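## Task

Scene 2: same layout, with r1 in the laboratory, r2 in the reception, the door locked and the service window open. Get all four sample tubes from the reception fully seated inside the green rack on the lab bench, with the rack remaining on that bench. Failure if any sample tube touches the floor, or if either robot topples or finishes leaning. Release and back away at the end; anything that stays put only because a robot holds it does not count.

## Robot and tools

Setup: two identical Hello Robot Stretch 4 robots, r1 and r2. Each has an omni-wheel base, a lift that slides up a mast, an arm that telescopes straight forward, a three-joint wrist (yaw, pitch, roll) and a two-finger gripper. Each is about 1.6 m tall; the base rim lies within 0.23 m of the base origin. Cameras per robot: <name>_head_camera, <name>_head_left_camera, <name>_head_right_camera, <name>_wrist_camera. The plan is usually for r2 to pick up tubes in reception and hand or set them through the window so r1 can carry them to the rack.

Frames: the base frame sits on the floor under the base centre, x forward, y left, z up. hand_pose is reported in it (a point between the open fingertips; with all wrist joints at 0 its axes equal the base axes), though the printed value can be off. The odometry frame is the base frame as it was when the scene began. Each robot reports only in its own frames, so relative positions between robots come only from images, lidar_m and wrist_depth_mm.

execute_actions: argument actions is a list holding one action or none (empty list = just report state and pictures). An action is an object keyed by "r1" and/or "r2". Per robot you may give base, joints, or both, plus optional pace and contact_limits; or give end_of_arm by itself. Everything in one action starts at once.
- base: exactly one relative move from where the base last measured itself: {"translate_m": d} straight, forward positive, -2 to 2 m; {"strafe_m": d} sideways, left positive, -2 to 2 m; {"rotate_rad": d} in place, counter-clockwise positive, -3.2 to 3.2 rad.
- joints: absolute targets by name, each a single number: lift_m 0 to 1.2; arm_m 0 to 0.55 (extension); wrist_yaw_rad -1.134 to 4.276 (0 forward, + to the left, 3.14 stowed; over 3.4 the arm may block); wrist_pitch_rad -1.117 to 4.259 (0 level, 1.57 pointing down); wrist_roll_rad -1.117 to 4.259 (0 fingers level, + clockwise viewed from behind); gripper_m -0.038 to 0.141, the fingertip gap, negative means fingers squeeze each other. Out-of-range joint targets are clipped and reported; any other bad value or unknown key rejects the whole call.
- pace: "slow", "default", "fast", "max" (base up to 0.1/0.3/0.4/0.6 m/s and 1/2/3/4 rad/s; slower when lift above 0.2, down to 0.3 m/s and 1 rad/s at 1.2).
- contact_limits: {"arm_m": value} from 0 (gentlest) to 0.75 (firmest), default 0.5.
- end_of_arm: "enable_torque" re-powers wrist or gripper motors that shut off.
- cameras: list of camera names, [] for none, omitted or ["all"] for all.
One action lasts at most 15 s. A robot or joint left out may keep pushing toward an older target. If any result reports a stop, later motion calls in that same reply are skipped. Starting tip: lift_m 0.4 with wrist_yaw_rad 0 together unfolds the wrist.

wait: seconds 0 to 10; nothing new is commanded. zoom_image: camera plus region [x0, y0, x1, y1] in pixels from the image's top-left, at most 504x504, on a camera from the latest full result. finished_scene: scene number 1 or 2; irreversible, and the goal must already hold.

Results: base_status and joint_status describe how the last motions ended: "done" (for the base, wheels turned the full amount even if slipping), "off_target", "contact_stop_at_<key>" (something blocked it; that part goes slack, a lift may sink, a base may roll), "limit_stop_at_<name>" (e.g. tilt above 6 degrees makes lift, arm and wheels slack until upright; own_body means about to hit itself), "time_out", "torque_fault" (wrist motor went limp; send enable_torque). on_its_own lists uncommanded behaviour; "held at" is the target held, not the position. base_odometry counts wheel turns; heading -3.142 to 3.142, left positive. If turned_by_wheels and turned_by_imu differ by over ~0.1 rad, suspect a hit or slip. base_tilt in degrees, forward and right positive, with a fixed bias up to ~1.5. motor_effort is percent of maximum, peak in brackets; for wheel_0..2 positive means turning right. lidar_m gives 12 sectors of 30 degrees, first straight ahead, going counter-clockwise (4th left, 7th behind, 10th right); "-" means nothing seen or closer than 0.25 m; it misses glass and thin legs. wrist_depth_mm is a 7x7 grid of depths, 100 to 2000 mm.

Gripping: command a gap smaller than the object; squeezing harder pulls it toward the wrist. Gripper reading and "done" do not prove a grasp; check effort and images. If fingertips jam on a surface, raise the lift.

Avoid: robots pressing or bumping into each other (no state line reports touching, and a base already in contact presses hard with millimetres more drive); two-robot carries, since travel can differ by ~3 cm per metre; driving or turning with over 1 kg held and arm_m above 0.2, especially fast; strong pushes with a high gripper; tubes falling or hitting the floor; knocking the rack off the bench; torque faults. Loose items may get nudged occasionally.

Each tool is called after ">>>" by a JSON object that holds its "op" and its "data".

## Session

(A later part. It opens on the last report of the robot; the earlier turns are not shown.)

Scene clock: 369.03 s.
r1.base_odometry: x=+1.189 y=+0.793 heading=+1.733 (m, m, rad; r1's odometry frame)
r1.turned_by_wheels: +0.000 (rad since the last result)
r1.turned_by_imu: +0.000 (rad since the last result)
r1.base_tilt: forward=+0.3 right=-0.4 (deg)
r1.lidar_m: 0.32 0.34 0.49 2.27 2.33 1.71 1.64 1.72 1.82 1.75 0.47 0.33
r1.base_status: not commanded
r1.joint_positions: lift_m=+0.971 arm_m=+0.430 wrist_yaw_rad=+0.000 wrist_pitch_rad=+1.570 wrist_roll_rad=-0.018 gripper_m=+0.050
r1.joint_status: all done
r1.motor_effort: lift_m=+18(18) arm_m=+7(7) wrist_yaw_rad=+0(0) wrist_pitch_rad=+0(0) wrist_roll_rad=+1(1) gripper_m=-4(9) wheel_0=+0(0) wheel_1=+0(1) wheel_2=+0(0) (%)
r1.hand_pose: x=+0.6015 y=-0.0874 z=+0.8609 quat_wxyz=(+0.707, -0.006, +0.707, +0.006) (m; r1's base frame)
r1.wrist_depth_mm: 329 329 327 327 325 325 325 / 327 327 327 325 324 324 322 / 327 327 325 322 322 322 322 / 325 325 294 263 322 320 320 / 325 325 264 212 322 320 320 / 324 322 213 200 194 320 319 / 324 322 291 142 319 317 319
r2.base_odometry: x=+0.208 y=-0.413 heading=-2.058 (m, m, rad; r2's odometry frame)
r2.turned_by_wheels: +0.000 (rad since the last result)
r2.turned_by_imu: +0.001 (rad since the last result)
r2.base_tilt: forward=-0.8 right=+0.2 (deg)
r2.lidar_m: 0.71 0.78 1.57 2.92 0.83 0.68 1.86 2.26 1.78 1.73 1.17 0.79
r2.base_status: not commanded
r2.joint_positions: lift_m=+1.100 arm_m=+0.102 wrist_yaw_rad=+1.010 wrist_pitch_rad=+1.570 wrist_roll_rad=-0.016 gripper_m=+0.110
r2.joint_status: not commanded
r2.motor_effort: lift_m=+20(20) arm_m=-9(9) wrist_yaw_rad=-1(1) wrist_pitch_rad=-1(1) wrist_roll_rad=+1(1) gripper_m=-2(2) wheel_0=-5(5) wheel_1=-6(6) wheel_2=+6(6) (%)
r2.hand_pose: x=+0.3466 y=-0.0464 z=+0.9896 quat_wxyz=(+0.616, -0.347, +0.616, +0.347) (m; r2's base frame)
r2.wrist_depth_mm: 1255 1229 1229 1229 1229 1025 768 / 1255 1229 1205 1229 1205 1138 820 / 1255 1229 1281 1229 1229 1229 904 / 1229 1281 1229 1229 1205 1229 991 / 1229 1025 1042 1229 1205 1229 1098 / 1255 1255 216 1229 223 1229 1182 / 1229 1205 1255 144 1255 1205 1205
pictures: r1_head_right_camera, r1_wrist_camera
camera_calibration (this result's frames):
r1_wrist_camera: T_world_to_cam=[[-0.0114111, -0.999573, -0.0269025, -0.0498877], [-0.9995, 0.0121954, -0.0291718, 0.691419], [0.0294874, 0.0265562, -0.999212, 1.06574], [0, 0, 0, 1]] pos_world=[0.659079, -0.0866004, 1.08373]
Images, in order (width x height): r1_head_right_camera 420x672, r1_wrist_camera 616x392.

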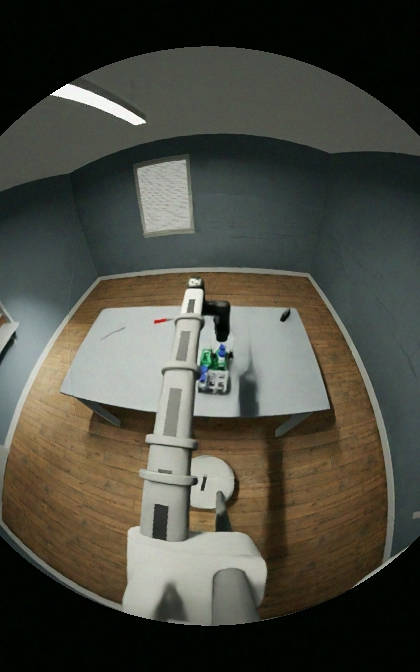

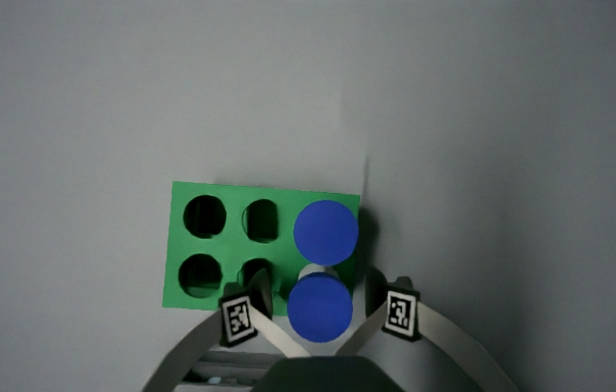

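>>> {"op": "execute_actions", "data": {"actions": [{"r1": {"joints": {"lift_m": 1.017, "arm_m": 0.40}, "pace": "max"}}], "cameras": []}}

>>> {"op": "execute_actions", "data": {"actions": [{"r1": {"base": {"strafe_m": 0.078}, "joints": {"arm_m": 0.3432}, "pace": "max"}}], "cameras": ["r1_wrist_camera"]}}

Scene clock: 376.17 s.
r1.base_odometry: x=+1.189 y=+0.793 heading=+1.733 (m, m, rad; r1's odometry frame)
r1.turned_by_wheels: +0.000 (rad since the last result)
r1.turned_by_imu: +0.000 (rad since the last result)
r1.base_tilt: forward=+0.4 right=-0.3 (deg)
r1.lidar_m: 0.32 0.34 0.49 2.30 2.33 1.70 1.65 1.71 1.86 1.77 0.47 0.33
r1.base_status: not commanded
r1.joint_positions: lift_m=+1.017 arm_m=+0.401 wrist_yaw_rad=+0.000 wrist_pitch_rad=+1.570 wrist_roll_rad=-0.018 gripper_m=+0.050
r1.joint_status: all done
r1.motor_effort: lift_m=+20(24) arm_m=-7(11) wrist_yaw_rad=+1(1) wrist_pitch_rad=-1(1) wrist_roll_rad=-1(1) gripper_m=-2(2) wheel_0=+0(0) wheel_1=-1(1) wheel_2=+0(0) (%)
r1.hand_pose: x=+0.5723 y=-0.0874 z=+0.9067 quat_wxyz=(+0.707, -0.006, +0.707, +0.006) (m; r1's base frame)
r1.wrist_depth_mm: 375 375 375 373 370 373 368 / 375 373 373 373 373 370 368 / 373 373 373 370 370 368 368 / 370 370 340 309 370 370 366 / 370 370 364 309 368 366 368 / 370 368 213 362 194 366 364 / 368 366 247 143 366 364 364
r2.base_odometry: x=+0.208 y=-0.413 heading=-2.058 (m, m, rad; r2's odometry frame)
r2.turned_by_wheels: +0.000 (rad since the last result)
r2.turned_by_imu: +0.001 (rad since the last result)
r2.base_tilt: forward=-0.7 right=+0.0 (deg)
r2.lidar_m: 0.68 0.79 1.57 2.96 0.83 0.66 1.85 2.26 1.76 1.75 1.16 0.79
r2.base_status: not commanded
r2.joint_positions: lift_m=+1.100 arm_m=+0.102 wrist_yaw_rad=+1.010 wrist_pitch_rad=+1.570 wrist_roll_rad=-0.016 gripper_m=+0.110
r2.joint_status: not commanded
r2.motor_effort: lift_m=+20(20) arm_m=-9(8) wrist_yaw_rad=-2(1) wrist_pitch_rad=+1(1) wrist_roll_rad=+1(3) gripper_m=-1(1) wheel_0=-5(4) wheel_1=-6(6) wheel_2=+6(6) (%)
r2.hand_pose: x=+0.3466 y=-0.0464 z=+0.9896 quat_wxyz=(+0.616, -0.347, +0.616, +0.347) (m; r2's base frame)
r2.wrist_depth_mm: 1255 1205 1255 1229 1229 1008 759 / 1255 1255 1229 1255 1229 1118 831 / 1255 1255 1229 1205 1229 1205 891 / 1255 1255 1229 1255 1205 1229 976 / 1255 1025 991 1229 1229 1182 1098 / 1255 1229 216 1255 224 1229 1182 / 1255 1229 1229 144 1205 1229 1205
pictures: none
No camera images: the call's "cameras" was empty. Leave "cameras" out to get every camera's image.

Scene clock: 377.40 s.
r1.base_odometry: x=+1.112 y=+0.780 heading=+1.733 (m, m, rad; r1's odometry frame)
r1.turned_by_wheels: +0.000 (rad since the last result)
r1.turned_by_imu: +0.000 (rad since the last result)
r1.base_tilt: forward=+0.5 right=-0.3 (deg)
r1.lidar_m: 0.31 0.34 0.49 2.23 2.35 1.70 1.62 1.71 1.93 1.84 0.48 0.34
r1.base_status: done
r1.joint_positions: lift_m=+1.017 arm_m=+0.344 wrist_yaw_rad=+0.000 wrist_pitch_rad=+1.570 wrist_roll_rad=-0.018 gripper_m=+0.050
r1.joint_status: all done
r1.motor_effort: lift_m=+20(20) arm_m=-7(7) wrist_yaw_rad=+0(0) wrist_pitch_rad=-1(0) wrist_roll_rad=-1(1) gripper_m=-2(2) wheel_0=+1(8) wheel_1=-1(9) wheel_2=+0(0) (%)
r1.hand_pose: x=+0.5155 y=-0.0874 z=+0.9067 quat_wxyz=(+0.707, -0.006, +0.707, +0.006) (m; r1's base frame)
r1.wrist_depth_mm: 375 375 373 375 373 370 368 / 375 373 373 373 310 370 368 / 375 373 370 310 309 370 368 / 373 373 370 368 368 368 366 / 370 370 370 342 362 364 364 / 370 370 213 246 194 366 364 / 370 368 366 143 336 364 364
r2.base_odometry: x=+0.208 y=-0.413 heading=-2.058 (m, m, rad; r2's odometry frame)
r2.turned_by_wheels: +0.000 (rad since the last result)
r2.turned_by_imu: +0.000 (rad since the last result)
r2.base_tilt: forward=-0.8 right=+0.0 (deg)
r2.lidar_m: 0.70 0.77 1.58 2.95 0.84 0.66 1.90 2.23 1.77 1.73 1.15 0.77
r2.base_status: not commanded
r2.joint_positions: lift_m=+1.100 arm_m=+0.102 wrist_yaw_rad=+1.010 wrist_pitch_rad=+1.570 wrist_roll_rad=-0.016 gripper_m=+0.110
r2.joint_status: not commanded
r2.motor_effort: lift_m=+20(20) arm_m=-9(9) wrist_yaw_rad=-1(1) wrist_pitch_rad=+0(1) wrist_roll_rad=+2(2) gripper_m=+0(2) wheel_0=-4(4) wheel_1=-6(6) wheel_2=+6(6) (%)
r2.hand_pose: x=+0.3466 y=-0.0464 z=+0.9896 quat_wxyz=(+0.616, -0.347, +0.616, +0.347) (m; r2's base frame)
r2.wrist_depth_mm: 1255 1229 1255 1229 1229 991 768 / 1229 1255 1205 1255 1229 1138 820 / 1255 1255 1229 1229 1205 1229 891 / 1229 1255 1229 1255 1205 1205 991 / 1255 1025 1008 1205 1229 1255 1098 / 1229 1229 217 1255 223 1229 1205 / 1229 1229 1229 144 1205 1255 1229
pictures: r1_wrist_camera
camera_calibration (this result's frames):
r1_wrist_camera: T_world_to_cam=[[-0.011732, -0.999569, -0.0268992, -0.0494736], [-0.999505, 0.0125085, -0.0288823, 0.606611], [0.0292064, 0.026547, -0.999221, 1.11419], [0, 0, 0, 1]] pos_world=[0.573188, -0.0866185, 1.12951]
Images, in order (width x height): r1_wrist_camera 616x392.

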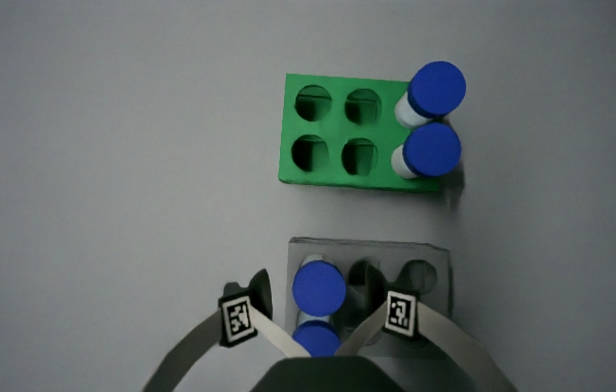

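>>> {"op": "zoom_image", "data": {"camera": "r1_wrist_camera", "region": [240, 225, 440, 365]}}

Region (240, 225, 440, 365) of r1_wrist_camera's 616x392 image, scaled by 2.520; it fills the top 353 rows of this view, and the rest is white.

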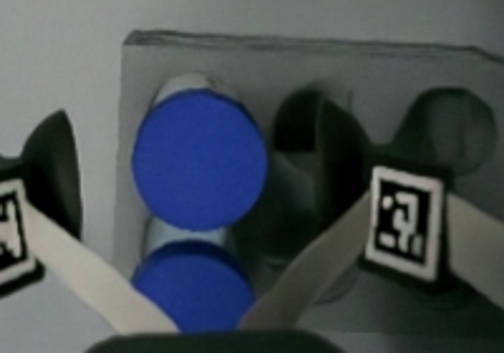

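>>> {"op": "execute_actions", "data": {"actions": [{"r1": {"joints": {"lift_m": 0.971, "arm_m": 0.3424}, "pace": "max"}}], "cameras": ["r1_wrist_camera"]}}

Scene clock: 380.03 s.
r1.base_odometry: x=+1.112 y=+0.780 heading=+1.733 (m, m, rad; r1's odometry frame)
r1.turned_by_wheels: +0.000 (rad since the last result)
r1.turned_by_imu: +0.000 (rad since the last result)
r1.base_tilt: forward=+0.3 right=-0.4 (deg)
r1.lidar_m: 0.28 0.35 0.48 2.22 2.33 1.73 1.64 1.71 1.95 1.85 0.49 0.33
r1.base_status: not commanded
r1.joint_positions: lift_m=+0.971 arm_m=+0.344 wrist_yaw_rad=+0.000 wrist_pitch_rad=+1.570 wrist_roll_rad=-0.018 gripper_m=+0.050
r1.joint_status: all done
r1.motor_effort: lift_m=+19(17) arm_m=-7(9) wrist_yaw_rad=+1(1) wrist_pitch_rad=+0(1) wrist_roll_rad=+0(2) gripper_m=-1(2) wheel_0=+1(1) wheel_1=+0(1) wheel_2=+0(0) (%)
r1.hand_pose: x=+0.5148 y=-0.0874 z=+0.8608 quat_wxyz=(+0.707, -0.006, +0.707, +0.006) (m; r1's base frame)
r1.wrist_depth_mm: 329 329 325 327 325 324 324 / 327 329 325 265 263 210 322 / 325 325 324 264 263 200 322 / 325 325 325 324 320 322 322 / 325 324 324 322 291 320 320 / 324 322 214 200 195 320 319 / 322 322 320 142 290 259 317
r2.base_odometry: x=+0.208 y=-0.413 heading=-2.058 (m, m, rad; r2's odometry frame)
r2.turned_by_wheels: +0.000 (rad since the last result)
r2.turned_by_imu: +0.001 (rad since the last result)
r2.base_tilt: forward=-0.8 right=+0.0 (deg)
r2.lidar_m: 0.70 0.76 1.56 2.95 0.85 0.66 1.88 2.22 1.75 1.72 1.15 0.74
r2.base_status: not commanded
r2.joint_positions: lift_m=+1.100 arm_m=+0.102 wrist_yaw_rad=+1.010 wrist_pitch_rad=+1.570 wrist_roll_rad=-0.016 gripper_m=+0.110
r2.joint_status: not commanded
r2.motor_effort: lift_m=+20(19) arm_m=-9(9) wrist_yaw_rad=+0(0) wrist_pitch_rad=+0(0) wrist_roll_rad=+1(2) gripper_m=+0(1) wheel_0=-4(4) wheel_1=-6(6) wheel_2=+6(6) (%)
r2.hand_pose: x=+0.3466 y=-0.0464 z=+0.9896 quat_wxyz=(+0.616, -0.347, +0.616, +0.347) (m; r2's base frame)
r2.wrist_depth_mm: 1229 1229 1255 1205 1229 1008 759 / 1229 1255 1229 1229 1205 1118 820 / 1229 1229 1255 1255 1182 1205 904 / 1281 1281 1229 1205 1205 1229 976 / 1255 1008 1008 1205 1255 1229 1098 / 1229 1229 217 1255 222 1205 1205 / 1255 1229 1229 144 1205 1205 1229
pictures: r1_wrist_camera
camera_calibration (this result's frames):
r1_wrist_camera: T_world_to_cam=[[-0.0117144, -0.999569, -0.0269001, -0.0507251], [-0.999502, 0.0124931, -0.0289673, 0.604578], [0.0292909, 0.0265474, -0.999218, 1.06832], [0, 0, 0, 1]] pos_world=[0.572391, -0.0866176, 1.08364]
Images, in order (width x height): r1_wrist_camera 616x392.

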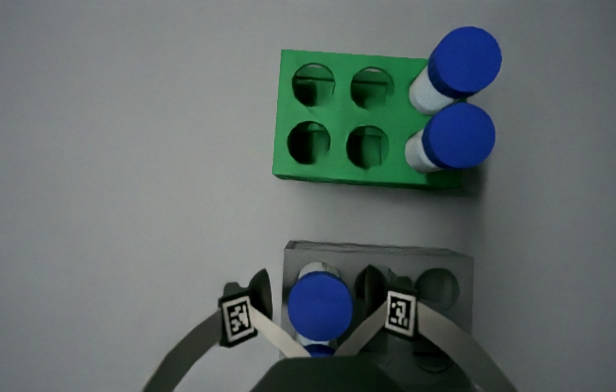

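Cap centred at depth 200. Closing.

>>> {"op": "execute_actions", "data": {"actions": [{"r1": {"joints": {"gripper_m": 0.0}, "pace": "fast"}}], "cameras": ["r1_wrist_camera"]}}

Scene clock: 382.67 s.
r1.base_odometry: x=+1.112 y=+0.780 heading=+1.733 (m, m, rad; r1's odometry frame)
r1.turned_by_wheels: +0.000 (rad since the last result)
r1.turned_by_imu: +0.000 (rad since the last result)
r1.base_tilt: forward=+0.3 right=-0.4 (deg)
r1.lidar_m: 0.31 0.33 0.47 2.20 2.35 1.73 1.65 1.72 1.95 1.84 0.48 0.35
r1.base_status: not commanded
r1.joint_positions: lift_m=+0.971 arm_m=+0.344 wrist_yaw_rad=+0.000 wrist_pitch_rad=+1.570 wrist_roll_rad=-0.018 gripper_m=+0.000
r1.joint_status: all done
r1.motor_effort: lift_m=+19(19) arm_m=-7(7) wrist_yaw_rad=+1(1) wrist_pitch_rad=-1(1) wrist_roll_rad=+0(1) gripper_m=-14(17) wheel_0=+1(1) wheel_1=-1(1) wheel_2=+0(0) (%)
r1.hand_pose: x=+0.5148 y=-0.0874 z=+0.8608 quat_wxyz=(+0.707, -0.006, +0.707, +0.006) (m; r1's base frame)
r1.wrist_depth_mm: 329 327 325 327 327 324 324 / 327 325 325 265 264 210 322 / 327 327 325 263 263 201 322 / 325 324 325 322 320 322 320 / 325 324 324 322 317 320 320 / 324 324 191 190 189 319 320 / 324 320 322 189 262 161 317
r2.base_odometry: x=+0.208 y=-0.413 heading=-2.058 (m, m, rad; r2's odometry frame)
r2.turned_by_wheels: +0.000 (rad since the last result)
r2.turned_by_imu: +0.001 (rad since the last result)
r2.base_tilt: forward=-0.7 right=+0.0 (deg)
r2.lidar_m: 0.69 0.80 1.56 2.95 0.83 0.66 1.87 2.24 1.80 1.74 1.17 0.78
r2.base_status: not commanded
r2.joint_positions: lift_m=+1.100 arm_m=+0.102 wrist_yaw_rad=+1.010 wrist_pitch_rad=+1.570 wrist_roll_rad=-0.016 gripper_m=+0.110
r2.joint_status: not commanded
r2.motor_effort: lift_m=+20(20) arm_m=-8(9) wrist_yaw_rad=-2(3) wrist_pitch_rad=+0(2) wrist_roll_rad=+1(2) gripper_m=+0(1) wheel_0=-4(5) wheel_1=-6(6) wheel_2=+6(6) (%)
r2.hand_pose: x=+0.3466 y=-0.0464 z=+0.9896 quat_wxyz=(+0.616, -0.347, +0.616, +0.347) (m; r2's base frame)
r2.wrist_depth_mm: 1255 1229 1205 1229 1205 1025 768 / 1255 1255 1255 1229 1205 1118 820 / 1229 1205 1229 1229 1255 1205 891 / 1255 1229 1229 1229 1229 1205 976 / 1229 1008 1008 1255 1229 1205 1098 / 1205 1229 216 1229 223 1255 1182 / 1229 1229 1229 144 1229 1229 1229
pictures: r1_wrist_camera
camera_calibration (this result's frames):
r1_wrist_camera: T_world_to_cam=[[-0.0117146, -0.999569, -0.0269001, -0.050725], [-0.999502, 0.0124934, -0.0289673, 0.604577], [0.0292909, 0.0265474, -0.999218, 1.06832], [0, 0, 0, 1]] pos_world=[0.57239, -0.0866176, 1.08364]
Images, in order (width x height): r1_wrist_camera 616x392.

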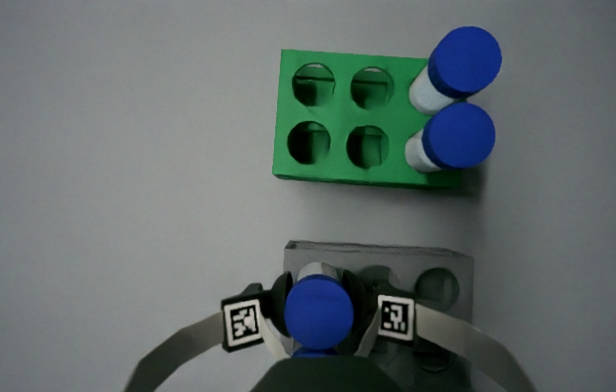

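>>> {"op": "execute_actions", "data": {"actions": [{"r1": {"joints": {"lift_m": 1.026}, "pace": "max"}}], "cameras": ["r1_wrist_camera"]}}

>>> {"op": "zoom_image", "data": {"camera": "r1_wrist_camera", "region": [260, 225, 450, 320]}}

>>> {"op": "zoom_image", "data": {"camera": "r1_wrist_camera", "region": [270, 60, 460, 200]}}

Scene clock: 384.57 s.
r1.base_odometry: x=+1.112 y=+0.780 heading=+1.733 (m, m, rad; r1's odometry frame)
r1.turned_by_wheels: +0.000 (rad since the last result)
r1.turned_by_imu: +0.000 (rad since the last result)
r1.base_tilt: forward=+0.2 right=-0.3 (deg)
r1.lidar_m: 0.32 0.34 0.49 2.20 2.33 1.73 1.62 1.71 1.94 1.85 0.47 0.35
r1.base_status: not commanded
r1.joint_positions: lift_m=+1.026 arm_m=+0.344 wrist_yaw_rad=+0.000 wrist_pitch_rad=+1.570 wrist_roll_rad=-0.018 gripper_m=+0.000
r1.joint_status: all done
r1.motor_effort: lift_m=+21(25) arm_m=-7(7) wrist_yaw_rad=+1(1) wrist_pitch_rad=-1(0) wrist_roll_rad=+2(1) gripper_m=-12(14) wheel_0=+1(1) wheel_1=+0(0) wheel_2=+0(0) (%)
r1.hand_pose: x=+0.5147 y=-0.0874 z=+0.9156 quat_wxyz=(+0.707, -0.006, +0.707, +0.006) (m; r1's base frame)
r1.wrist_depth_mm: 384 384 384 384 382 379 377 / 384 382 382 382 320 377 379 / 382 382 379 349 317 377 375 / 382 379 377 379 377 375 377 / 382 379 377 347 373 375 375 / 379 379 191 190 189 375 373 / 377 377 375 189 375 160 373
r2.base_odometry: x=+0.208 y=-0.413 heading=-2.058 (m, m, rad; r2's odometry frame)
r2.turned_by_wheels: +0.000 (rad since the last result)
r2.turned_by_imu: +0.001 (rad since the last result)
r2.base_tilt: forward=-0.8 right=+0.0 (deg)
r2.lidar_m: 0.69 0.78 1.55 2.93 0.85 0.66 1.85 2.26 1.75 1.74 1.16 0.76
r2.base_status: not commanded
r2.joint_positions: lift_m=+1.100 arm_m=+0.102 wrist_yaw_rad=+1.010 wrist_pitch_rad=+1.570 wrist_roll_rad=-0.016 gripper_m=+0.110
r2.joint_status: not commanded
r2.motor_effort: lift_m=+20(20) arm_m=-9(9) wrist_yaw_rad=-1(0) wrist_pitch_rad=+3(1) wrist_roll_rad=+3(3) gripper_m=+0(1) wheel_0=-4(4) wheel_1=-6(6) wheel_2=+6(6) (%)
r2.hand_pose: x=+0.3466 y=-0.0464 z=+0.9896 quat_wxyz=(+0.616, -0.347, +0.616, +0.347) (m; r2's base frame)
r2.wrist_depth_mm: 1229 1229 1255 1229 1205 991 768 / 1255 1229 1205 1255 1205 1118 809 / 1229 1205 1229 1205 1255 1205 891 / 1255 1205 1205 1255 1281 1205 976 / 1229 1008 991 1229 1205 1229 1078 / 1255 1255 216 1229 223 1205 1182 / 1255 1229 1255 144 1205 1229 1229
pictures: r1_wrist_camera
camera_calibration (this result's frames):
r1_wrist_camera: T_world_to_cam=[[-0.011697, -0.99957, -0.0269001, -0.0492596], [-0.999503, 0.0124757, -0.0289655, 0.606156], [0.0292886, 0.0265479, -0.999218, 1.1231], [0, 0, 0, 1]] pos_world=[0.572384, -0.0866166, 1.13845]
Images, in order (width x height): r1_wrist_camera 616x392.

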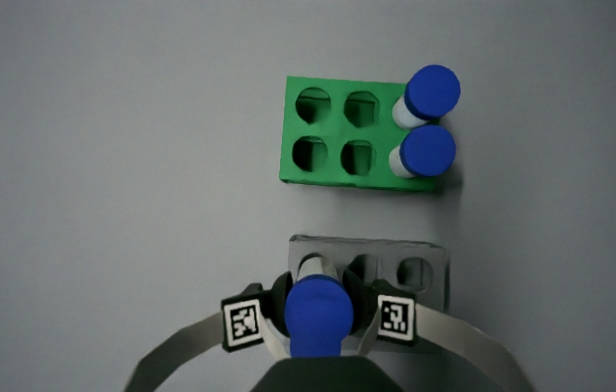

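Region (260, 225, 450, 320) of r1_wrist_camera's 616x392 image, scaled by 2.653.

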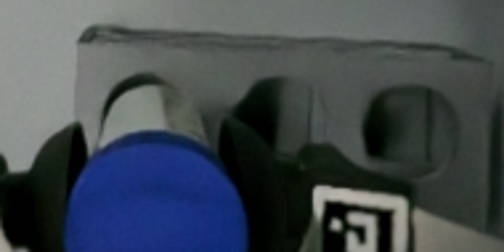

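Region (270, 60, 460, 200) of r1_wrist_camera's 616x392 image, scaled by 2.653; it fills the top 371 rows of this view, and the rest is white.

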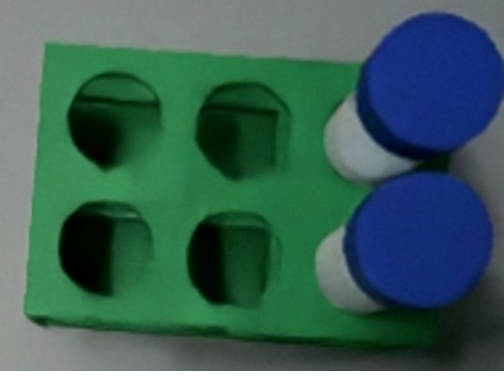

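>>> {"op": "execute_actions", "data": {"actions": [{"r1": {"base": {"strafe_m": -0.003}, "joints": {"arm_m": 0.4804}, "pace": "max"}}], "cameras": ["r1_wrist_camera"]}}

>>> {"op": "zoom_image", "data": {"camera": "r1_wrist_camera", "region": [260, 225, 450, 320]}}

Scene clock: 389.07 s.
r1.base_odometry: x=+1.115 y=+0.781 heading=+1.733 (m, m, rad; r1's odometry frame)
r1.turned_by_wheels: +0.000 (rad since the last result)
r1.turned_by_imu: +0.000 (rad since the last result)
r1.base_tilt: forward=+0.4 right=-0.3 (deg)
r1.lidar_m: 0.30 0.33 0.48 2.23 2.35 1.70 1.65 1.71 1.95 1.85 0.48 0.34
r1.base_status: done
r1.joint_positions: lift_m=+1.026 arm_m=+0.479 wrist_yaw_rad=+0.000 wrist_pitch_rad=+1.570 wrist_roll_rad=-0.018 gripper_m=+0.000
r1.joint_status: all done
r1.motor_effort: lift_m=+21(21) arm_m=+7(7) wrist_yaw_rad=+0(1) wrist_pitch_rad=+0(1) wrist_roll_rad=+1(1) gripper_m=-12(14) wheel_0=+1(5) wheel_1=-1(5) wheel_2=+0(1) (%)
r1.hand_pose: x=+0.6503 y=-0.0874 z=+0.9156 quat_wxyz=(+0.707, -0.006, +0.707, +0.006) (m; r1's base frame)
r1.wrist_depth_mm: 384 384 384 382 382 379 379 / 382 382 382 382 377 377 377 / 382 382 382 379 379 379 379 / 379 379 377 377 377 375 377 / 379 379 377 347 370 377 375 / 377 377 191 190 189 373 370 / 377 375 375 189 255 161 373
r2.base_odometry: x=+0.208 y=-0.413 heading=-2.058 (m, m, rad; r2's odometry frame)
r2.turned_by_wheels: +0.000 (rad since the last result)
r2.turned_by_imu: +0.002 (rad since the last result)
r2.base_tilt: forward=-0.8 right=+0.1 (deg)
r2.lidar_m: 0.70 0.78 1.56 2.93 0.84 0.66 1.89 2.26 1.75 1.74 1.17 0.77
r2.base_status: not commanded
r2.joint_positions: lift_m=+1.100 arm_m=+0.102 wrist_yaw_rad=+1.010 wrist_pitch_rad=+1.570 wrist_roll_rad=-0.016 gripper_m=+0.110
r2.joint_status: not commanded
r2.motor_effort: lift_m=+20(20) arm_m=-9(8) wrist_yaw_rad=-1(2) wrist_pitch_rad=+0(0) wrist_roll_rad=+0(2) gripper_m=-1(1) wheel_0=-5(4) wheel_1=-6(6) wheel_2=+6(6) (%)
r2.hand_pose: x=+0.3466 y=-0.0464 z=+0.9896 quat_wxyz=(+0.616, -0.347, +0.616, +0.347) (m; r2's base frame)
r2.wrist_depth_mm: 1255 1205 1205 1229 1205 1025 768 / 1229 1255 1205 1205 1205 1118 831 / 1229 1255 1229 1229 1229 1229 878 / 1255 1255 1229 1255 1255 1255 991 / 1229 1008 1025 1205 1255 1205 1098 / 1229 1229 216 1229 223 1205 1182 / 1255 1255 1255 144 1229 1205 1229
pictures: r1_wrist_camera
camera_calibration (this result's frames):
r1_wrist_camera: T_world_to_cam=[[-0.0113762, -0.999573, -0.0269034, -0.0478794], [-0.999498, 0.0121626, -0.0292515, 0.741919], [0.0295662, 0.0265572, -0.99921, 1.11894], [0, 0, 0, 1]] pos_world=[0.707919, -0.0865985, 1.13847]
Images, in order (width x height): r1_wrist_camera 616x392.

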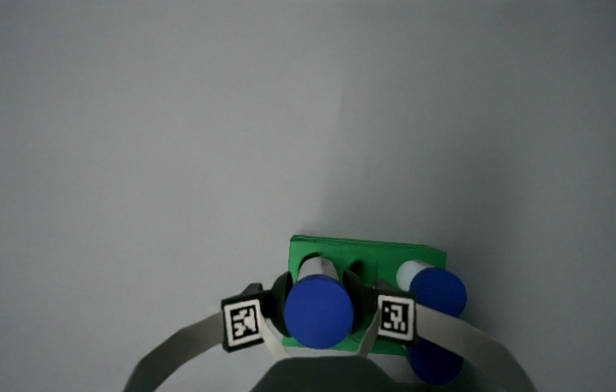

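Region (260, 225, 450, 320) of r1_wrist_camera's 616x392 image, scaled by 2.653.

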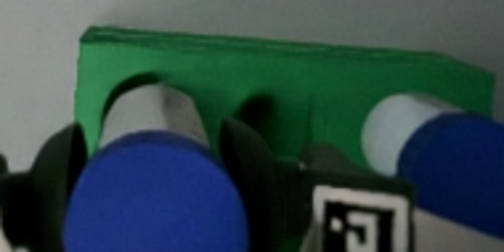

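>>> {"op": "zoom_image", "data": {"camera": "r1_wrist_camera", "region": [280, 230, 380, 300]}}

Region (280, 230, 380, 300) of r1_wrist_camera's 616x392 image, scaled by 5.040; it fills the top 353 rows of this view, and the rest is white.

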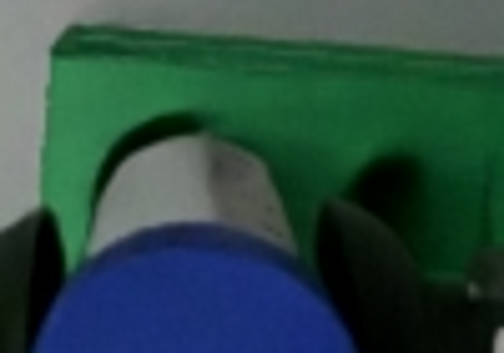

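>>> {"op": "execute_actions", "data": {"actions": [{"r1": {"joints": {"lift_m": 0.971}, "pace": "fast"}}], "cameras": ["r1_wrist_camera"]}}

Scene clock: 393.23 s.
r1.base_odometry: x=+1.115 y=+0.781 heading=+1.733 (m, m, rad; r1's odometry frame)
r1.turned_by_wheels: +0.000 (rad since the last result)
r1.turned_by_imu: +0.000 (rad since the last result)
r1.base_tilt: forward=+0.3 right=-0.3 (deg)
r1.lidar_m: 0.33 0.35 0.48 2.21 2.36 1.72 1.64 1.71 1.93 1.84 0.46 0.32
r1.base_status: not commanded
r1.joint_positions: lift_m=+0.971 arm_m=+0.479 wrist_yaw_rad=+0.000 wrist_pitch_rad=+1.570 wrist_roll_rad=-0.018 gripper_m=+0.000
r1.joint_status: all done
r1.motor_effort: lift_m=+18(20) arm_m=+7(7) wrist_yaw_rad=+0(0) wrist_pitch_rad=+1(0) wrist_roll_rad=+0(0) gripper_m=-16(12) wheel_0=+1(1) wheel_1=+0(1) wheel_2=+0(0) (%)
r1.hand_pose: x=+0.6503 y=-0.0874 z=+0.8609 quat_wxyz=(+0.707, -0.006, +0.707, +0.006) (m; r1's base frame)
r1.wrist_depth_mm: 329 327 327 325 327 325 324 / 329 329 327 325 324 324 324 / 325 327 325 324 324 322 322 / 325 324 325 324 322 320 320 / 325 324 324 322 315 320 319 / 322 324 191 190 189 199 317 / 322 322 320 189 256 160 317
r2.base_odometry: x=+0.208 y=-0.413 heading=-2.058 (m, m, rad; r2's odometry frame)
r2.turned_by_wheels: +0.000 (rad since the last result)
r2.turned_by_imu: +0.002 (rad since the last result)
r2.base_tilt: forward=-0.9 right=-0.1 (deg)
r2.lidar_m: 0.70 0.77 1.61 2.92 0.81 0.63 1.88 2.26 1.77 1.73 1.18 0.79
r2.base_status: not commanded
r2.joint_positions: lift_m=+1.100 arm_m=+0.102 wrist_yaw_rad=+1.010 wrist_pitch_rad=+1.570 wrist_roll_rad=-0.016 gripper_m=+0.110
r2.joint_status: not commanded
r2.motor_effort: lift_m=+20(20) arm_m=-9(8) wrist_yaw_rad=-3(0) wrist_pitch_rad=-1(1) wrist_roll_rad=+2(3) gripper_m=-1(0) wheel_0=-4(4) wheel_1=-6(6) wheel_2=+6(6) (%)
r2.hand_pose: x=+0.3466 y=-0.0464 z=+0.9896 quat_wxyz=(+0.616, -0.347, +0.616, +0.347) (m; r2's base frame)
r2.wrist_depth_mm: 1229 1229 1205 1229 1205 991 759 / 1229 1229 1255 1229 1229 1138 809 / 1229 1229 1229 1229 1229 1205 891 / 1255 1255 1281 1229 1255 1205 991 / 1229 1025 1008 1229 1205 1255 1078 / 1229 1255 217 1229 222 1229 1205 / 1255 1255 1205 144 1205 1229 1255
pictures: r1_wrist_camera
camera_calibration (this result's frames):
r1_wrist_camera: T_world_to_cam=[[-0.0113776, -0.999573, -0.0269027, -0.0493519], [-0.9995, 0.0121624, -0.0291913, 0.740252], [0.029506, 0.0265572, -0.999212, 1.06428], [0, 0, 0, 1]] pos_world=[0.707918, -0.0865985, 1.08373]
Images, in order (width x height): r1_wrist_camera 616x392.

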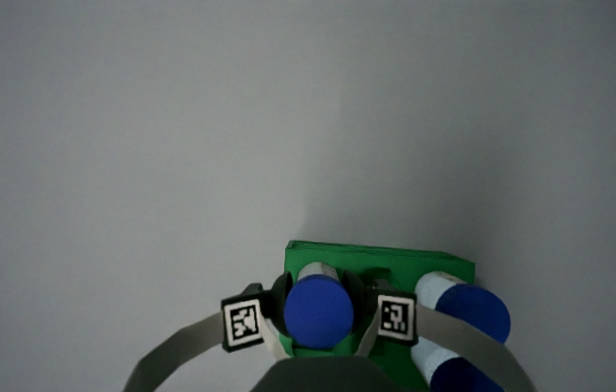

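Inserted, cap depth unchanged at 190. Opening.

>>> {"op": "execute_actions", "data": {"actions": [{"r1": {"joints": {"gripper_m": 0.05}, "pace": "fast"}}], "cameras": ["r1_wrist_camera", "r1_head_right_camera"]}}

>>> {"op": "zoom_image", "data": {"camera": "r1_head_right_camera", "region": [170, 300, 280, 410]}}

Scene clock: 396.10 s.
r1.base_odometry: x=+1.115 y=+0.781 heading=+1.733 (m, m, rad; r1's odometry frame)
r1.turned_by_wheels: +0.000 (rad since the last result)
r1.turned_by_imu: +0.000 (rad since the last result)
r1.base_tilt: forward=+0.4 right=-0.5 (deg)
r1.lidar_m: 0.30 0.35 0.47 2.22 2.34 1.72 1.65 1.70 1.92 1.84 0.44 0.35
r1.base_status: not commanded
r1.joint_positions: lift_m=+0.971 arm_m=+0.479 wrist_yaw_rad=+0.000 wrist_pitch_rad=+1.570 wrist_roll_rad=-0.018 gripper_m=+0.050
r1.joint_status: all done
r1.motor_effort: lift_m=+18(18) arm_m=+7(7) wrist_yaw_rad=+0(1) wrist_pitch_rad=+0(0) wrist_roll_rad=+0(1) gripper_m=-1(16) wheel_0=+1(1) wheel_1=+0(0) wheel_2=+0(0) (%)
r1.hand_pose: x=+0.6503 y=-0.0874 z=+0.8609 quat_wxyz=(+0.707, -0.006, +0.707, +0.006) (m; r1's base frame)
r1.wrist_depth_mm: 329 327 327 327 327 324 324 / 327 327 325 324 325 324 322 / 327 325 325 325 324 322 322 / 325 324 324 324 324 320 320 / 324 325 322 322 291 322 320 / 325 324 213 200 195 199 319 / 324 320 320 142 259 198 317
r2.base_odometry: x=+0.208 y=-0.413 heading=-2.058 (m, m, rad; r2's odometry frame)
r2.turned_by_wheels: +0.000 (rad since the last result)
r2.turned_by_imu: +0.001 (rad since the last result)
r2.base_tilt: forward=-0.9 right=+0.1 (deg)
r2.lidar_m: 0.68 0.80 1.56 2.94 0.84 0.69 1.87 2.24 1.78 1.74 1.15 0.78
r2.base_status: not commanded
r2.joint_positions: lift_m=+1.100 arm_m=+0.102 wrist_yaw_rad=+1.010 wrist_pitch_rad=+1.570 wrist_roll_rad=-0.016 gripper_m=+0.110
r2.joint_status: not commanded
r2.motor_effort: lift_m=+20(20) arm_m=-9(9) wrist_yaw_rad=-1(1) wrist_pitch_rad=-2(2) wrist_roll_rad=+1(2) gripper_m=-2(0) wheel_0=-4(4) wheel_1=-6(6) wheel_2=+6(6) (%)
r2.hand_pose: x=+0.3466 y=-0.0464 z=+0.9896 quat_wxyz=(+0.616, -0.347, +0.616, +0.347) (m; r2's base frame)
r2.wrist_depth_mm: 1255 1229 1205 1229 1205 991 759 / 1255 1255 1229 1255 1229 1098 831 / 1255 1229 1229 1229 1229 1229 891 / 1205 1229 1229 1255 1229 1205 960 / 1255 1042 1025 1229 1229 1229 1078 / 1255 1229 217 1229 222 1205 1182 / 1255 1229 1255 144 1229 1205 1229
pictures: r1_head_right_camera, r1_wrist_camera
camera_calibration (this result's frames):
r1_wrist_camera: T_world_to_cam=[[-0.0113777, -0.999573, -0.0269027, -0.0493518], [-0.9995, 0.0121626, -0.0291912, 0.740253], [0.0295059, 0.0265572, -0.999212, 1.06429], [0, 0, 0, 1]] pos_world=[0.707918, -0.0865985, 1.08373]
Images, in order (width x height): r1_head_right_camera 420x672, r1_wrist_camera 616x392.

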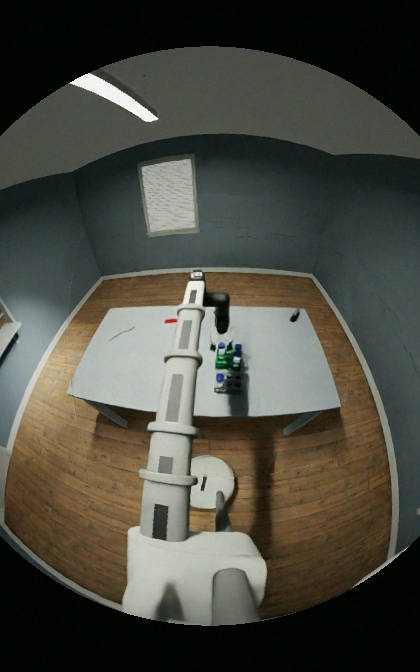

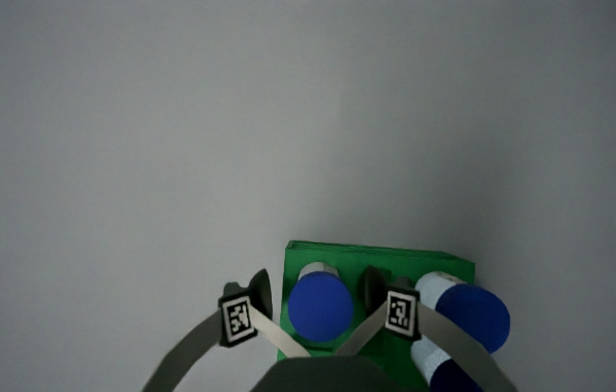

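Region (170, 300, 280, 410) of r1_head_right_camera's 420x672 image, scaled by 4.582, with more detail than that image has.

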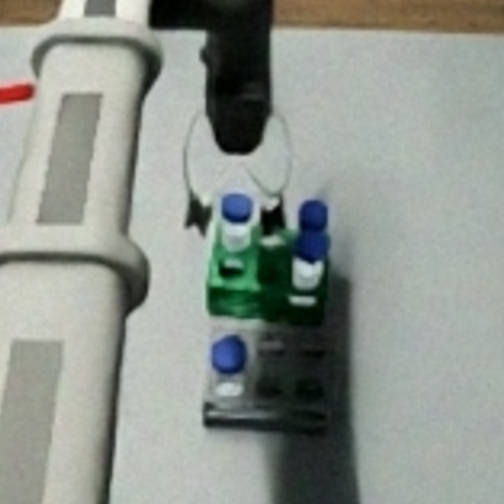

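>>> {"op": "execute_actions", "data": {"actions": [{"r1": {"base": {"strafe_m": 0.0067}, "joints": {"arm_m": 0.3023}, "pace": "max"}}], "cameras": ["r1_wrist_camera"]}}

Scene clock: 399.23 s.
r1.base_odometry: x=+1.108 y=+0.779 heading=+1.733 (m, m, rad; r1's odometry frame)
r1.turned_by_wheels: +0.000 (rad since the last result)
r1.turned_by_imu: +0.000 (rad since the last result)
r1.base_tilt: forward=+0.2 right=-0.4 (deg)
r1.lidar_m: 0.30 0.34 0.47 2.21 2.34 1.71 1.65 1.69 1.94 1.85 0.46 0.35
r1.base_status: done
r1.joint_positions: lift_m=+0.971 arm_m=+0.304 wrist_yaw_rad=+0.000 wrist_pitch_rad=+1.570 wrist_roll_rad=-0.018 gripper_m=+0.050
r1.joint_status: all done
r1.motor_effort: lift_m=+18(18) arm_m=-7(8) wrist_yaw_rad=+1(0) wrist_pitch_rad=-1(1) wrist_roll_rad=-1(1) gripper_m=-3(2) wheel_0=-1(8) wheel_1=+0(9) wheel_2=+0(0) (%)
r1.hand_pose: x=+0.4746 y=-0.0874 z=+0.8609 quat_wxyz=(+0.707, -0.006, +0.707, +0.006) (m; r1's base frame)
r1.wrist_depth_mm: 330 329 327 265 264 211 324 / 329 327 327 265 264 324 322 / 327 327 324 325 322 324 322 / 327 325 324 324 317 322 320 / 325 324 324 262 262 320 320 / 324 322 213 200 194 320 319 / 324 322 322 142 319 319 319
r2.base_odometry: x=+0.208 y=-0.413 heading=-2.058 (m, m, rad; r2's odometry frame)
r2.turned_by_wheels: +0.000 (rad since the last result)
r2.turned_by_imu: +0.001 (rad since the last result)
r2.base_tilt: forward=-0.9 right=+0.1 (deg)
r2.lidar_m: 0.70 0.78 1.56 2.94 0.86 0.68 1.86 2.25 1.78 1.74 1.18 0.80
r2.base_status: not commanded
r2.joint_positions: lift_m=+1.100 arm_m=+0.102 wrist_yaw_rad=+1.010 wrist_pitch_rad=+1.570 wrist_roll_rad=-0.016 gripper_m=+0.110
r2.joint_status: not commanded
r2.motor_effort: lift_m=+20(20) arm_m=-9(9) wrist_yaw_rad=-1(2) wrist_pitch_rad=+0(1) wrist_roll_rad=+2(1) gripper_m=-1(0) wheel_0=-5(4) wheel_1=-6(6) wheel_2=+6(6) (%)
r2.hand_pose: x=+0.3466 y=-0.0464 z=+0.9896 quat_wxyz=(+0.616, -0.347, +0.616, +0.347) (m; r2's base frame)
r2.wrist_depth_mm: 1281 1255 1205 1205 1205 1008 759 / 1229 1205 1205 1205 1229 1118 809 / 1255 1255 1281 1255 1229 1229 878 / 1229 1255 1229 1229 1229 1229 976 / 1255 1025 1008 1229 1229 1205 1098 / 1255 1255 216 1229 222 1205 1182 / 1255 1229 1205 144 1205 1255 1205
pictures: r1_wrist_camera
camera_calibration (this result's frames):
r1_wrist_camera: T_world_to_cam=[[-0.0118199, -0.999568, -0.0268984, -0.0511448], [-0.999505, 0.0125946, -0.0288184, 0.564328], [0.0291447, 0.0265445, -0.999223, 1.06965], [0, 0, 0, 1]] pos_world=[0.532269, -0.0866235, 1.08371]
Images, in order (width x height): r1_wrist_camera 616x392.

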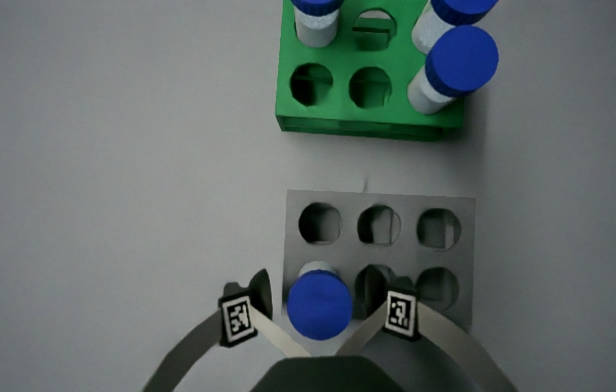

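Centred on the last tube. Closing.

>>> {"op": "execute_actions", "data": {"actions": [{"r1": {"joints": {"gripper_m": 0.0}, "pace": "fast"}}], "cameras": ["r1_wrist_camera"]}}

Scene clock: 402.17 s.
r1.base_odometry: x=+1.108 y=+0.779 heading=+1.733 (m, m, rad; r1's odometry frame)
r1.turned_by_wheels: +0.000 (rad since the last result)
r1.turned_by_imu: +0.000 (rad since the last result)
r1.base_tilt: forward=+0.3 right=-0.3 (deg)
r1.lidar_m: 0.33 0.35 0.46 2.19 2.37 1.72 1.64 1.69 1.92 1.85 0.49 0.34
r1.base_status: not commanded
r1.joint_positions: lift_m=+0.971 arm_m=+0.304 wrist_yaw_rad=+0.000 wrist_pitch_rad=+1.570 wrist_roll_rad=-0.018 gripper_m=+0.000
r1.joint_status: all done
r1.motor_effort: lift_m=+18(18) arm_m=-7(7) wrist_yaw_rad=+1(1) wrist_pitch_rad=-1(1) wrist_roll_rad=+3(0) gripper_m=-13(17) wheel_0=-1(1) wheel_1=+1(0) wheel_2=+0(0) (%)
r1.hand_pose: x=+0.4746 y=-0.0874 z=+0.8609 quat_wxyz=(+0.707, -0.006, +0.707, +0.006) (m; r1's base frame)
r1.wrist_depth_mm: 329 329 329 265 265 212 324 / 329 327 327 265 264 322 322 / 327 325 325 324 324 324 322 / 327 325 325 324 317 322 322 / 325 324 324 279 262 319 320 / 325 324 191 189 189 319 319 / 322 320 322 189 319 161 319
r2.base_odometry: x=+0.208 y=-0.413 heading=-2.058 (m, m, rad; r2's odometry frame)
r2.turned_by_wheels: +0.000 (rad since the last result)
r2.turned_by_imu: +0.001 (rad since the last result)
r2.base_tilt: forward=-0.7 right=+0.1 (deg)
r2.lidar_m: 0.69 0.80 1.58 2.94 0.84 0.67 1.91 2.23 1.78 1.71 1.15 0.82
r2.base_status: not commanded
r2.joint_positions: lift_m=+1.100 arm_m=+0.102 wrist_yaw_rad=+1.010 wrist_pitch_rad=+1.570 wrist_roll_rad=-0.016 gripper_m=+0.110
r2.joint_status: not commanded
r2.motor_effort: lift_m=+20(20) arm_m=-9(9) wrist_yaw_rad=-1(1) wrist_pitch_rad=-1(0) wrist_roll_rad=+1(2) gripper_m=-1(1) wheel_0=-4(5) wheel_1=-6(6) wheel_2=+6(6) (%)
r2.hand_pose: x=+0.3466 y=-0.0464 z=+0.9896 quat_wxyz=(+0.616, -0.347, +0.616, +0.347) (m; r2's base frame)
r2.wrist_depth_mm: 1255 1255 1255 1229 1229 1008 778 / 1255 1229 1229 1229 1229 1138 820 / 1205 1229 1255 1229 1255 1229 891 / 1281 1205 1229 1255 1229 1229 991 / 1229 1025 1025 1255 1205 1205 1078 / 1205 1229 216 1255 223 1205 1205 / 1229 1229 1229 144 1205 1229 1229
pictures: r1_wrist_camera
camera_calibration (this result's frames):
r1_wrist_camera: T_world_to_cam=[[-0.0118199, -0.999568, -0.0268984, -0.0511448], [-0.999505, 0.0125947, -0.0288184, 0.564327], [0.0291447, 0.0265445, -0.999223, 1.06965], [0, 0, 0, 1]] pos_world=[0.532269, -0.0866235, 1.08371]
Images, in order (width x height): r1_wrist_camera 616x392.

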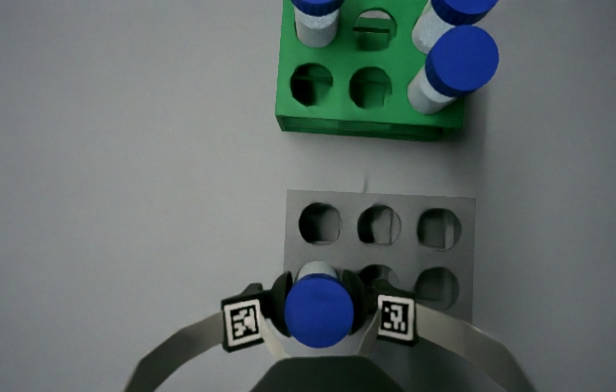

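>>> {"op": "execute_actions", "data": {"actions": [{"r1": {"joints": {"lift_m": 1.026}, "pace": "max"}}], "cameras": ["r1_wrist_camera"]}}

>>> {"op": "zoom_image", "data": {"camera": "r1_wrist_camera", "region": [270, 180, 420, 320]}}

>>> {"op": "zoom_image", "data": {"camera": "r1_wrist_camera", "region": [270, 10, 460, 150]}}

Scene clock: 404.27 s.
r1.base_odometry: x=+1.108 y=+0.779 heading=+1.733 (m, m, rad; r1's odometry frame)
r1.turned_by_wheels: +0.000 (rad since the last result)
r1.turned_by_imu: +0.000 (rad since the last result)
r1.base_tilt: forward=+0.4 right=-0.3 (deg)
r1.lidar_m: 0.30 0.36 0.50 2.21 2.33 1.73 1.64 1.69 1.93 1.85 0.44 0.34
r1.base_status: not commanded
r1.joint_positions: lift_m=+1.026 arm_m=+0.304 wrist_yaw_rad=+0.000 wrist_pitch_rad=+1.570 wrist_roll_rad=-0.018 gripper_m=+0.000
r1.joint_status: all done
r1.motor_effort: lift_m=+21(24) arm_m=-7(7) wrist_yaw_rad=+1(1) wrist_pitch_rad=+0(1) wrist_roll_rad=+1(0) gripper_m=-13(14) wheel_0=-1(1) wheel_1=+1(1) wheel_2=+0(0) (%)
r1.hand_pose: x=+0.4746 y=-0.0874 z=+0.9156 quat_wxyz=(+0.707, -0.006, +0.707, +0.006) (m; r1's base frame)
r1.wrist_depth_mm: 384 382 382 296 351 379 377 / 384 382 382 349 320 379 377 / 384 382 379 379 347 377 377 / 382 382 379 379 377 375 375 / 379 379 377 315 320 375 375 / 379 379 191 190 189 375 373 / 377 377 377 189 375 161 373
r2.base_odometry: x=+0.208 y=-0.413 heading=-2.058 (m, m, rad; r2's odometry frame)
r2.turned_by_wheels: +0.000 (rad since the last result)
r2.turned_by_imu: +0.001 (rad since the last result)
r2.base_tilt: forward=-0.6 right=+0.0 (deg)
r2.lidar_m: 0.69 0.78 1.57 2.94 0.83 0.69 1.88 2.24 1.77 1.73 1.15 0.79
r2.base_status: not commanded
r2.joint_positions: lift_m=+1.100 arm_m=+0.102 wrist_yaw_rad=+1.010 wrist_pitch_rad=+1.570 wrist_roll_rad=-0.016 gripper_m=+0.110
r2.joint_status: not commanded
r2.motor_effort: lift_m=+20(20) arm_m=-9(9) wrist_yaw_rad=-3(0) wrist_pitch_rad=+3(1) wrist_roll_rad=+3(1) gripper_m=+0(1) wheel_0=-4(4) wheel_1=-6(6) wheel_2=+6(6) (%)
r2.hand_pose: x=+0.3466 y=-0.0464 z=+0.9896 quat_wxyz=(+0.616, -0.347, +0.616, +0.347) (m; r2's base frame)
r2.wrist_depth_mm: 1229 1229 1205 1229 1229 1008 759 / 1255 1229 1229 1229 1205 1118 809 / 1229 1229 1229 1255 1205 1205 891 / 1255 1229 1205 1229 1229 1229 946 / 1255 1025 1025 1229 1205 1255 1078 / 1255 1255 217 1229 222 1205 1182 / 1255 1229 1281 144 1205 1229 1229
pictures: r1_wrist_camera
camera_calibration (this result's frames):
r1_wrist_camera: T_world_to_cam=[[-0.0117237, -0.999569, -0.0269002, -0.0497157], [-0.999502, 0.0125025, -0.0289706, 0.566078], [0.0292945, 0.0265471, -0.999218, 1.12428], [0, 0, 0, 1]] pos_world=[0.532278, -0.0866182, 1.13846]
Images, in order (width x height): r1_wrist_camera 616x392.

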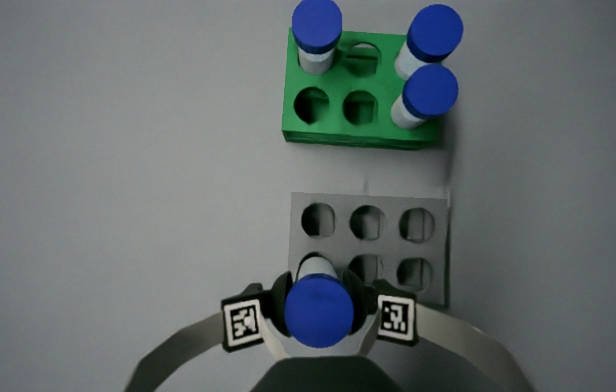

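Region (270, 180, 420, 320) of r1_wrist_camera's 616x392 image, scaled by 3.360; it fills the top 470 rows of this view, and the rest is white.

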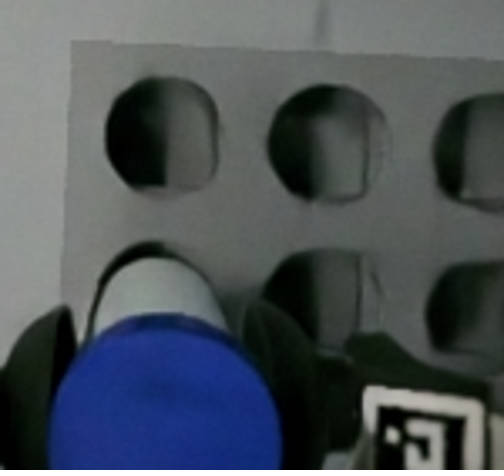

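Region (270, 10, 460, 150) of r1_wrist_camera's 616x392 image, scaled by 2.653; it fills the top 371 rows of this view, and the rest is white.

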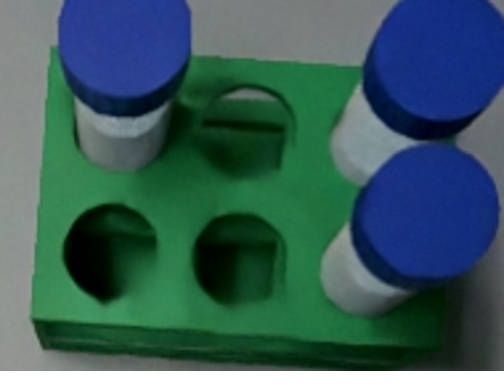

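>>> {"op": "execute_actions", "data": {"actions": [{"r1": {"base": {"strafe_m": -0.0017}, "joints": {"arm_m": 0.4403}, "pace": "max"}}], "cameras": ["r1_wrist_camera"]}}

>>> {"op": "zoom_image", "data": {"camera": "r1_wrist_camera", "region": [270, 180, 420, 320]}}

Scene clock: 410.60 s.
r1.base_odometry: x=+1.110 y=+0.780 heading=+1.733 (m, m, rad; r1's odometry frame)
r1.turned_by_wheels: +0.000 (rad since the last result)
r1.turned_by_imu: +0.000 (rad since the last result)
r1.base_tilt: forward=+0.3 right=-0.4 (deg)
r1.lidar_m: 0.30 0.33 0.49 2.20 2.31 1.70 1.64 1.67 1.94 1.85 0.45 0.32
r1.base_status: done
r1.joint_positions: lift_m=+1.026 arm_m=+0.439 wrist_yaw_rad=+0.000 wrist_pitch_rad=+1.570 wrist_roll_rad=-0.018 gripper_m=+0.000
r1.joint_status: all done
r1.motor_effort: lift_m=+20(21) arm_m=+7(7) wrist_yaw_rad=+0(1) wrist_pitch_rad=+0(1) wrist_roll_rad=+0(0) gripper_m=-14(15) wheel_0=-1(2) wheel_1=+1(3) wheel_2=+0(1) (%)
r1.hand_pose: x=+0.6102 y=-0.0874 z=+0.9156 quat_wxyz=(+0.707, -0.006, +0.707, +0.006) (m; r1's base frame)
r1.wrist_depth_mm: 384 384 382 382 379 379 382 / 384 382 382 382 379 377 377 / 384 379 382 379 379 379 377 / 382 379 379 377 379 377 377 / 382 377 377 317 317 377 375 / 379 377 191 189 189 373 373 / 379 377 375 189 330 160 373
r2.base_odometry: x=+0.208 y=-0.413 heading=-2.058 (m, m, rad; r2's odometry frame)
r2.turned_by_wheels: +0.000 (rad since the last result)
r2.turned_by_imu: +0.002 (rad since the last result)
r2.base_tilt: forward=-0.8 right=-0.1 (deg)
r2.lidar_m: 0.70 0.80 1.56 2.92 0.84 0.67 1.86 2.23 1.77 1.75 1.19 0.81
r2.base_status: not commanded
r2.joint_positions: lift_m=+1.100 arm_m=+0.102 wrist_yaw_rad=+1.010 wrist_pitch_rad=+1.570 wrist_roll_rad=-0.016 gripper_m=+0.110
r2.joint_status: not commanded
r2.motor_effort: lift_m=+20(20) arm_m=-9(9) wrist_yaw_rad=-2(2) wrist_pitch_rad=-2(1) wrist_roll_rad=+3(2) gripper_m=-1(1) wheel_0=-4(4) wheel_1=-6(6) wheel_2=+6(6) (%)
r2.hand_pose: x=+0.3466 y=-0.0464 z=+0.9896 quat_wxyz=(+0.616, -0.347, +0.616, +0.347) (m; r2's base frame)
r2.wrist_depth_mm: 1229 1255 1229 1229 1255 1025 759 / 1229 1255 1229 1229 1229 1118 820 / 1229 1255 1229 1229 1229 1229 891 / 1281 1255 1255 1255 1255 1229 991 / 1229 1008 991 1229 1229 1229 1078 / 1229 1205 216 1255 222 1229 1205 / 1255 1229 1255 144 1205 1229 1205
pictures: r1_wrist_camera
camera_calibration (this result's frames):
r1_wrist_camera: T_world_to_cam=[[-0.0113632, -0.999573, -0.0269033, -0.0483435], [-0.999499, 0.0121492, -0.0292345, 0.701814], [0.0295489, 0.0265576, -0.99921, 1.12015], [0, 0, 0, 1]] pos_world=[0.667813, -0.0865977, 1.13848]
Images, in order (width x height): r1_wrist_camera 616x392.

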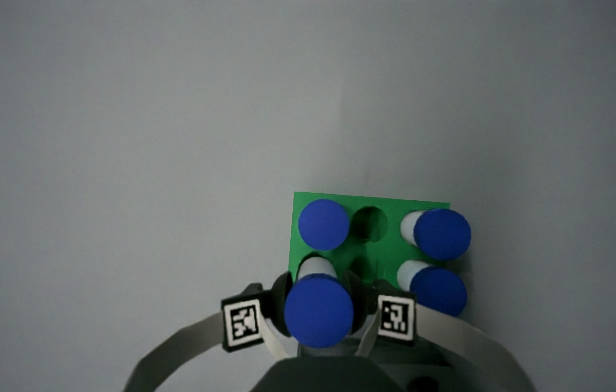

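Region (270, 180, 420, 320) of r1_wrist_camera's 616x392 image, scaled by 3.360; it fills the top 470 rows of this view, and the rest is white.

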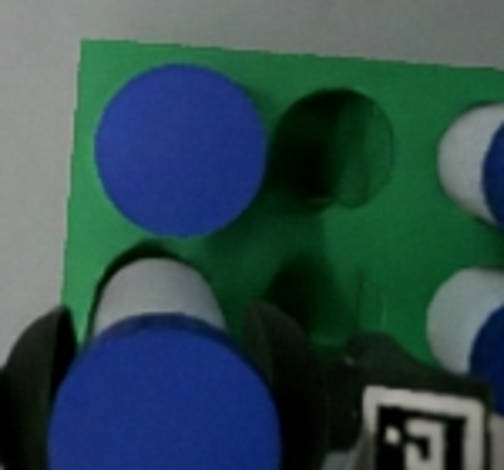

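>>> {"op": "execute_actions", "data": {"actions": [{"r1": {"joints": {"lift_m": 0.971}, "pace": "fast"}}], "cameras": ["r1_wrist_camera"]}}

Scene clock: 412.93 s.
r1.base_odometry: x=+1.110 y=+0.780 heading=+1.733 (m, m, rad; r1's odometry frame)
r1.turned_by_wheels: +0.000 (rad since the last result)
r1.turned_by_imu: +0.000 (rad since the last result)
r1.base_tilt: forward=+0.4 right=-0.4 (deg)
r1.lidar_m: 0.30 0.35 0.46 2.23 2.36 1.72 1.63 1.70 1.92 1.85 0.47 0.34
r1.base_status: not commanded
r1.joint_positions: lift_m=+0.971 arm_m=+0.439 wrist_yaw_rad=+0.000 wrist_pitch_rad=+1.570 wrist_roll_rad=-0.018 gripper_m=+0.000
r1.joint_status: all done
r1.motor_effort: lift_m=+18(21) arm_m=+7(7) wrist_yaw_rad=-1(0) wrist_pitch_rad=+0(0) wrist_roll_rad=-2(2) gripper_m=-14(14) wheel_0=-1(1) wheel_1=+1(1) wheel_2=+0(0) (%)
r1.hand_pose: x=+0.6102 y=-0.0874 z=+0.8609 quat_wxyz=(+0.707, -0.006, +0.707, +0.006) (m; r1's base frame)
r1.wrist_depth_mm: 330 329 327 325 325 324 324 / 329 327 325 325 325 322 324 / 325 325 324 325 324 322 320 / 325 324 325 324 322 320 322 / 325 324 324 262 262 200 319 / 324 324 191 190 189 199 320 / 322 322 320 189 314 161 319
r2.base_odometry: x=+0.208 y=-0.413 heading=-2.058 (m, m, rad; r2's odometry frame)
r2.turned_by_wheels: +0.000 (rad since the last result)
r2.turned_by_imu: +0.001 (rad since the last result)
r2.base_tilt: forward=-0.8 right=-0.1 (deg)
r2.lidar_m: 0.69 0.79 1.57 2.91 0.84 0.68 1.83 2.25 1.75 1.72 1.14 0.78
r2.base_status: not commanded
r2.joint_positions: lift_m=+1.100 arm_m=+0.102 wrist_yaw_rad=+1.010 wrist_pitch_rad=+1.570 wrist_roll_rad=-0.016 gripper_m=+0.110
r2.joint_status: not commanded
r2.motor_effort: lift_m=+20(20) arm_m=-9(9) wrist_yaw_rad=-1(0) wrist_pitch_rad=-2(1) wrist_roll_rad=+3(0) gripper_m=-1(2) wheel_0=-4(4) wheel_1=-6(6) wheel_2=+6(6) (%)
r2.hand_pose: x=+0.3466 y=-0.0464 z=+0.9896 quat_wxyz=(+0.616, -0.347, +0.616, +0.347) (m; r2's base frame)
r2.wrist_depth_mm: 1229 1255 1229 1229 1229 1025 768 / 1255 1229 1255 1229 1229 1138 820 / 1229 1229 1229 1229 1229 1205 878 / 1255 1229 1229 1229 1229 1229 976 / 1255 1008 1025 1205 1229 1229 1098 / 1255 1255 216 1229 222 1229 1182 / 1255 1255 1229 144 1255 1229 1229
pictures: r1_wrist_camera
camera_calibration (this result's frames):
r1_wrist_camera: T_world_to_cam=[[-0.0113644, -0.999573, -0.0269028, -0.049816], [-0.9995, 0.0121493, -0.029192, 0.700168], [0.0295064, 0.0265576, -0.999212, 1.06548], [0, 0, 0, 1]] pos_world=[0.667813, -0.0865977, 1.08374]
Images, in order (width x height): r1_wrist_camera 616x392.

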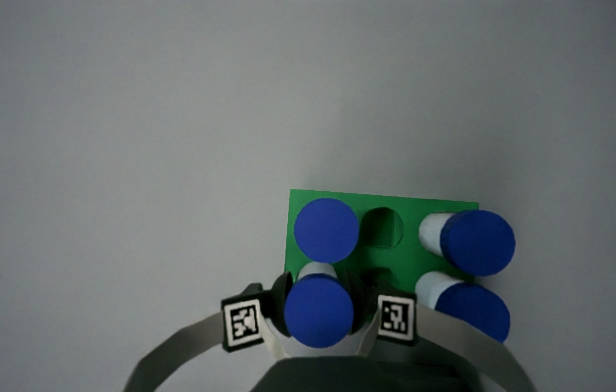

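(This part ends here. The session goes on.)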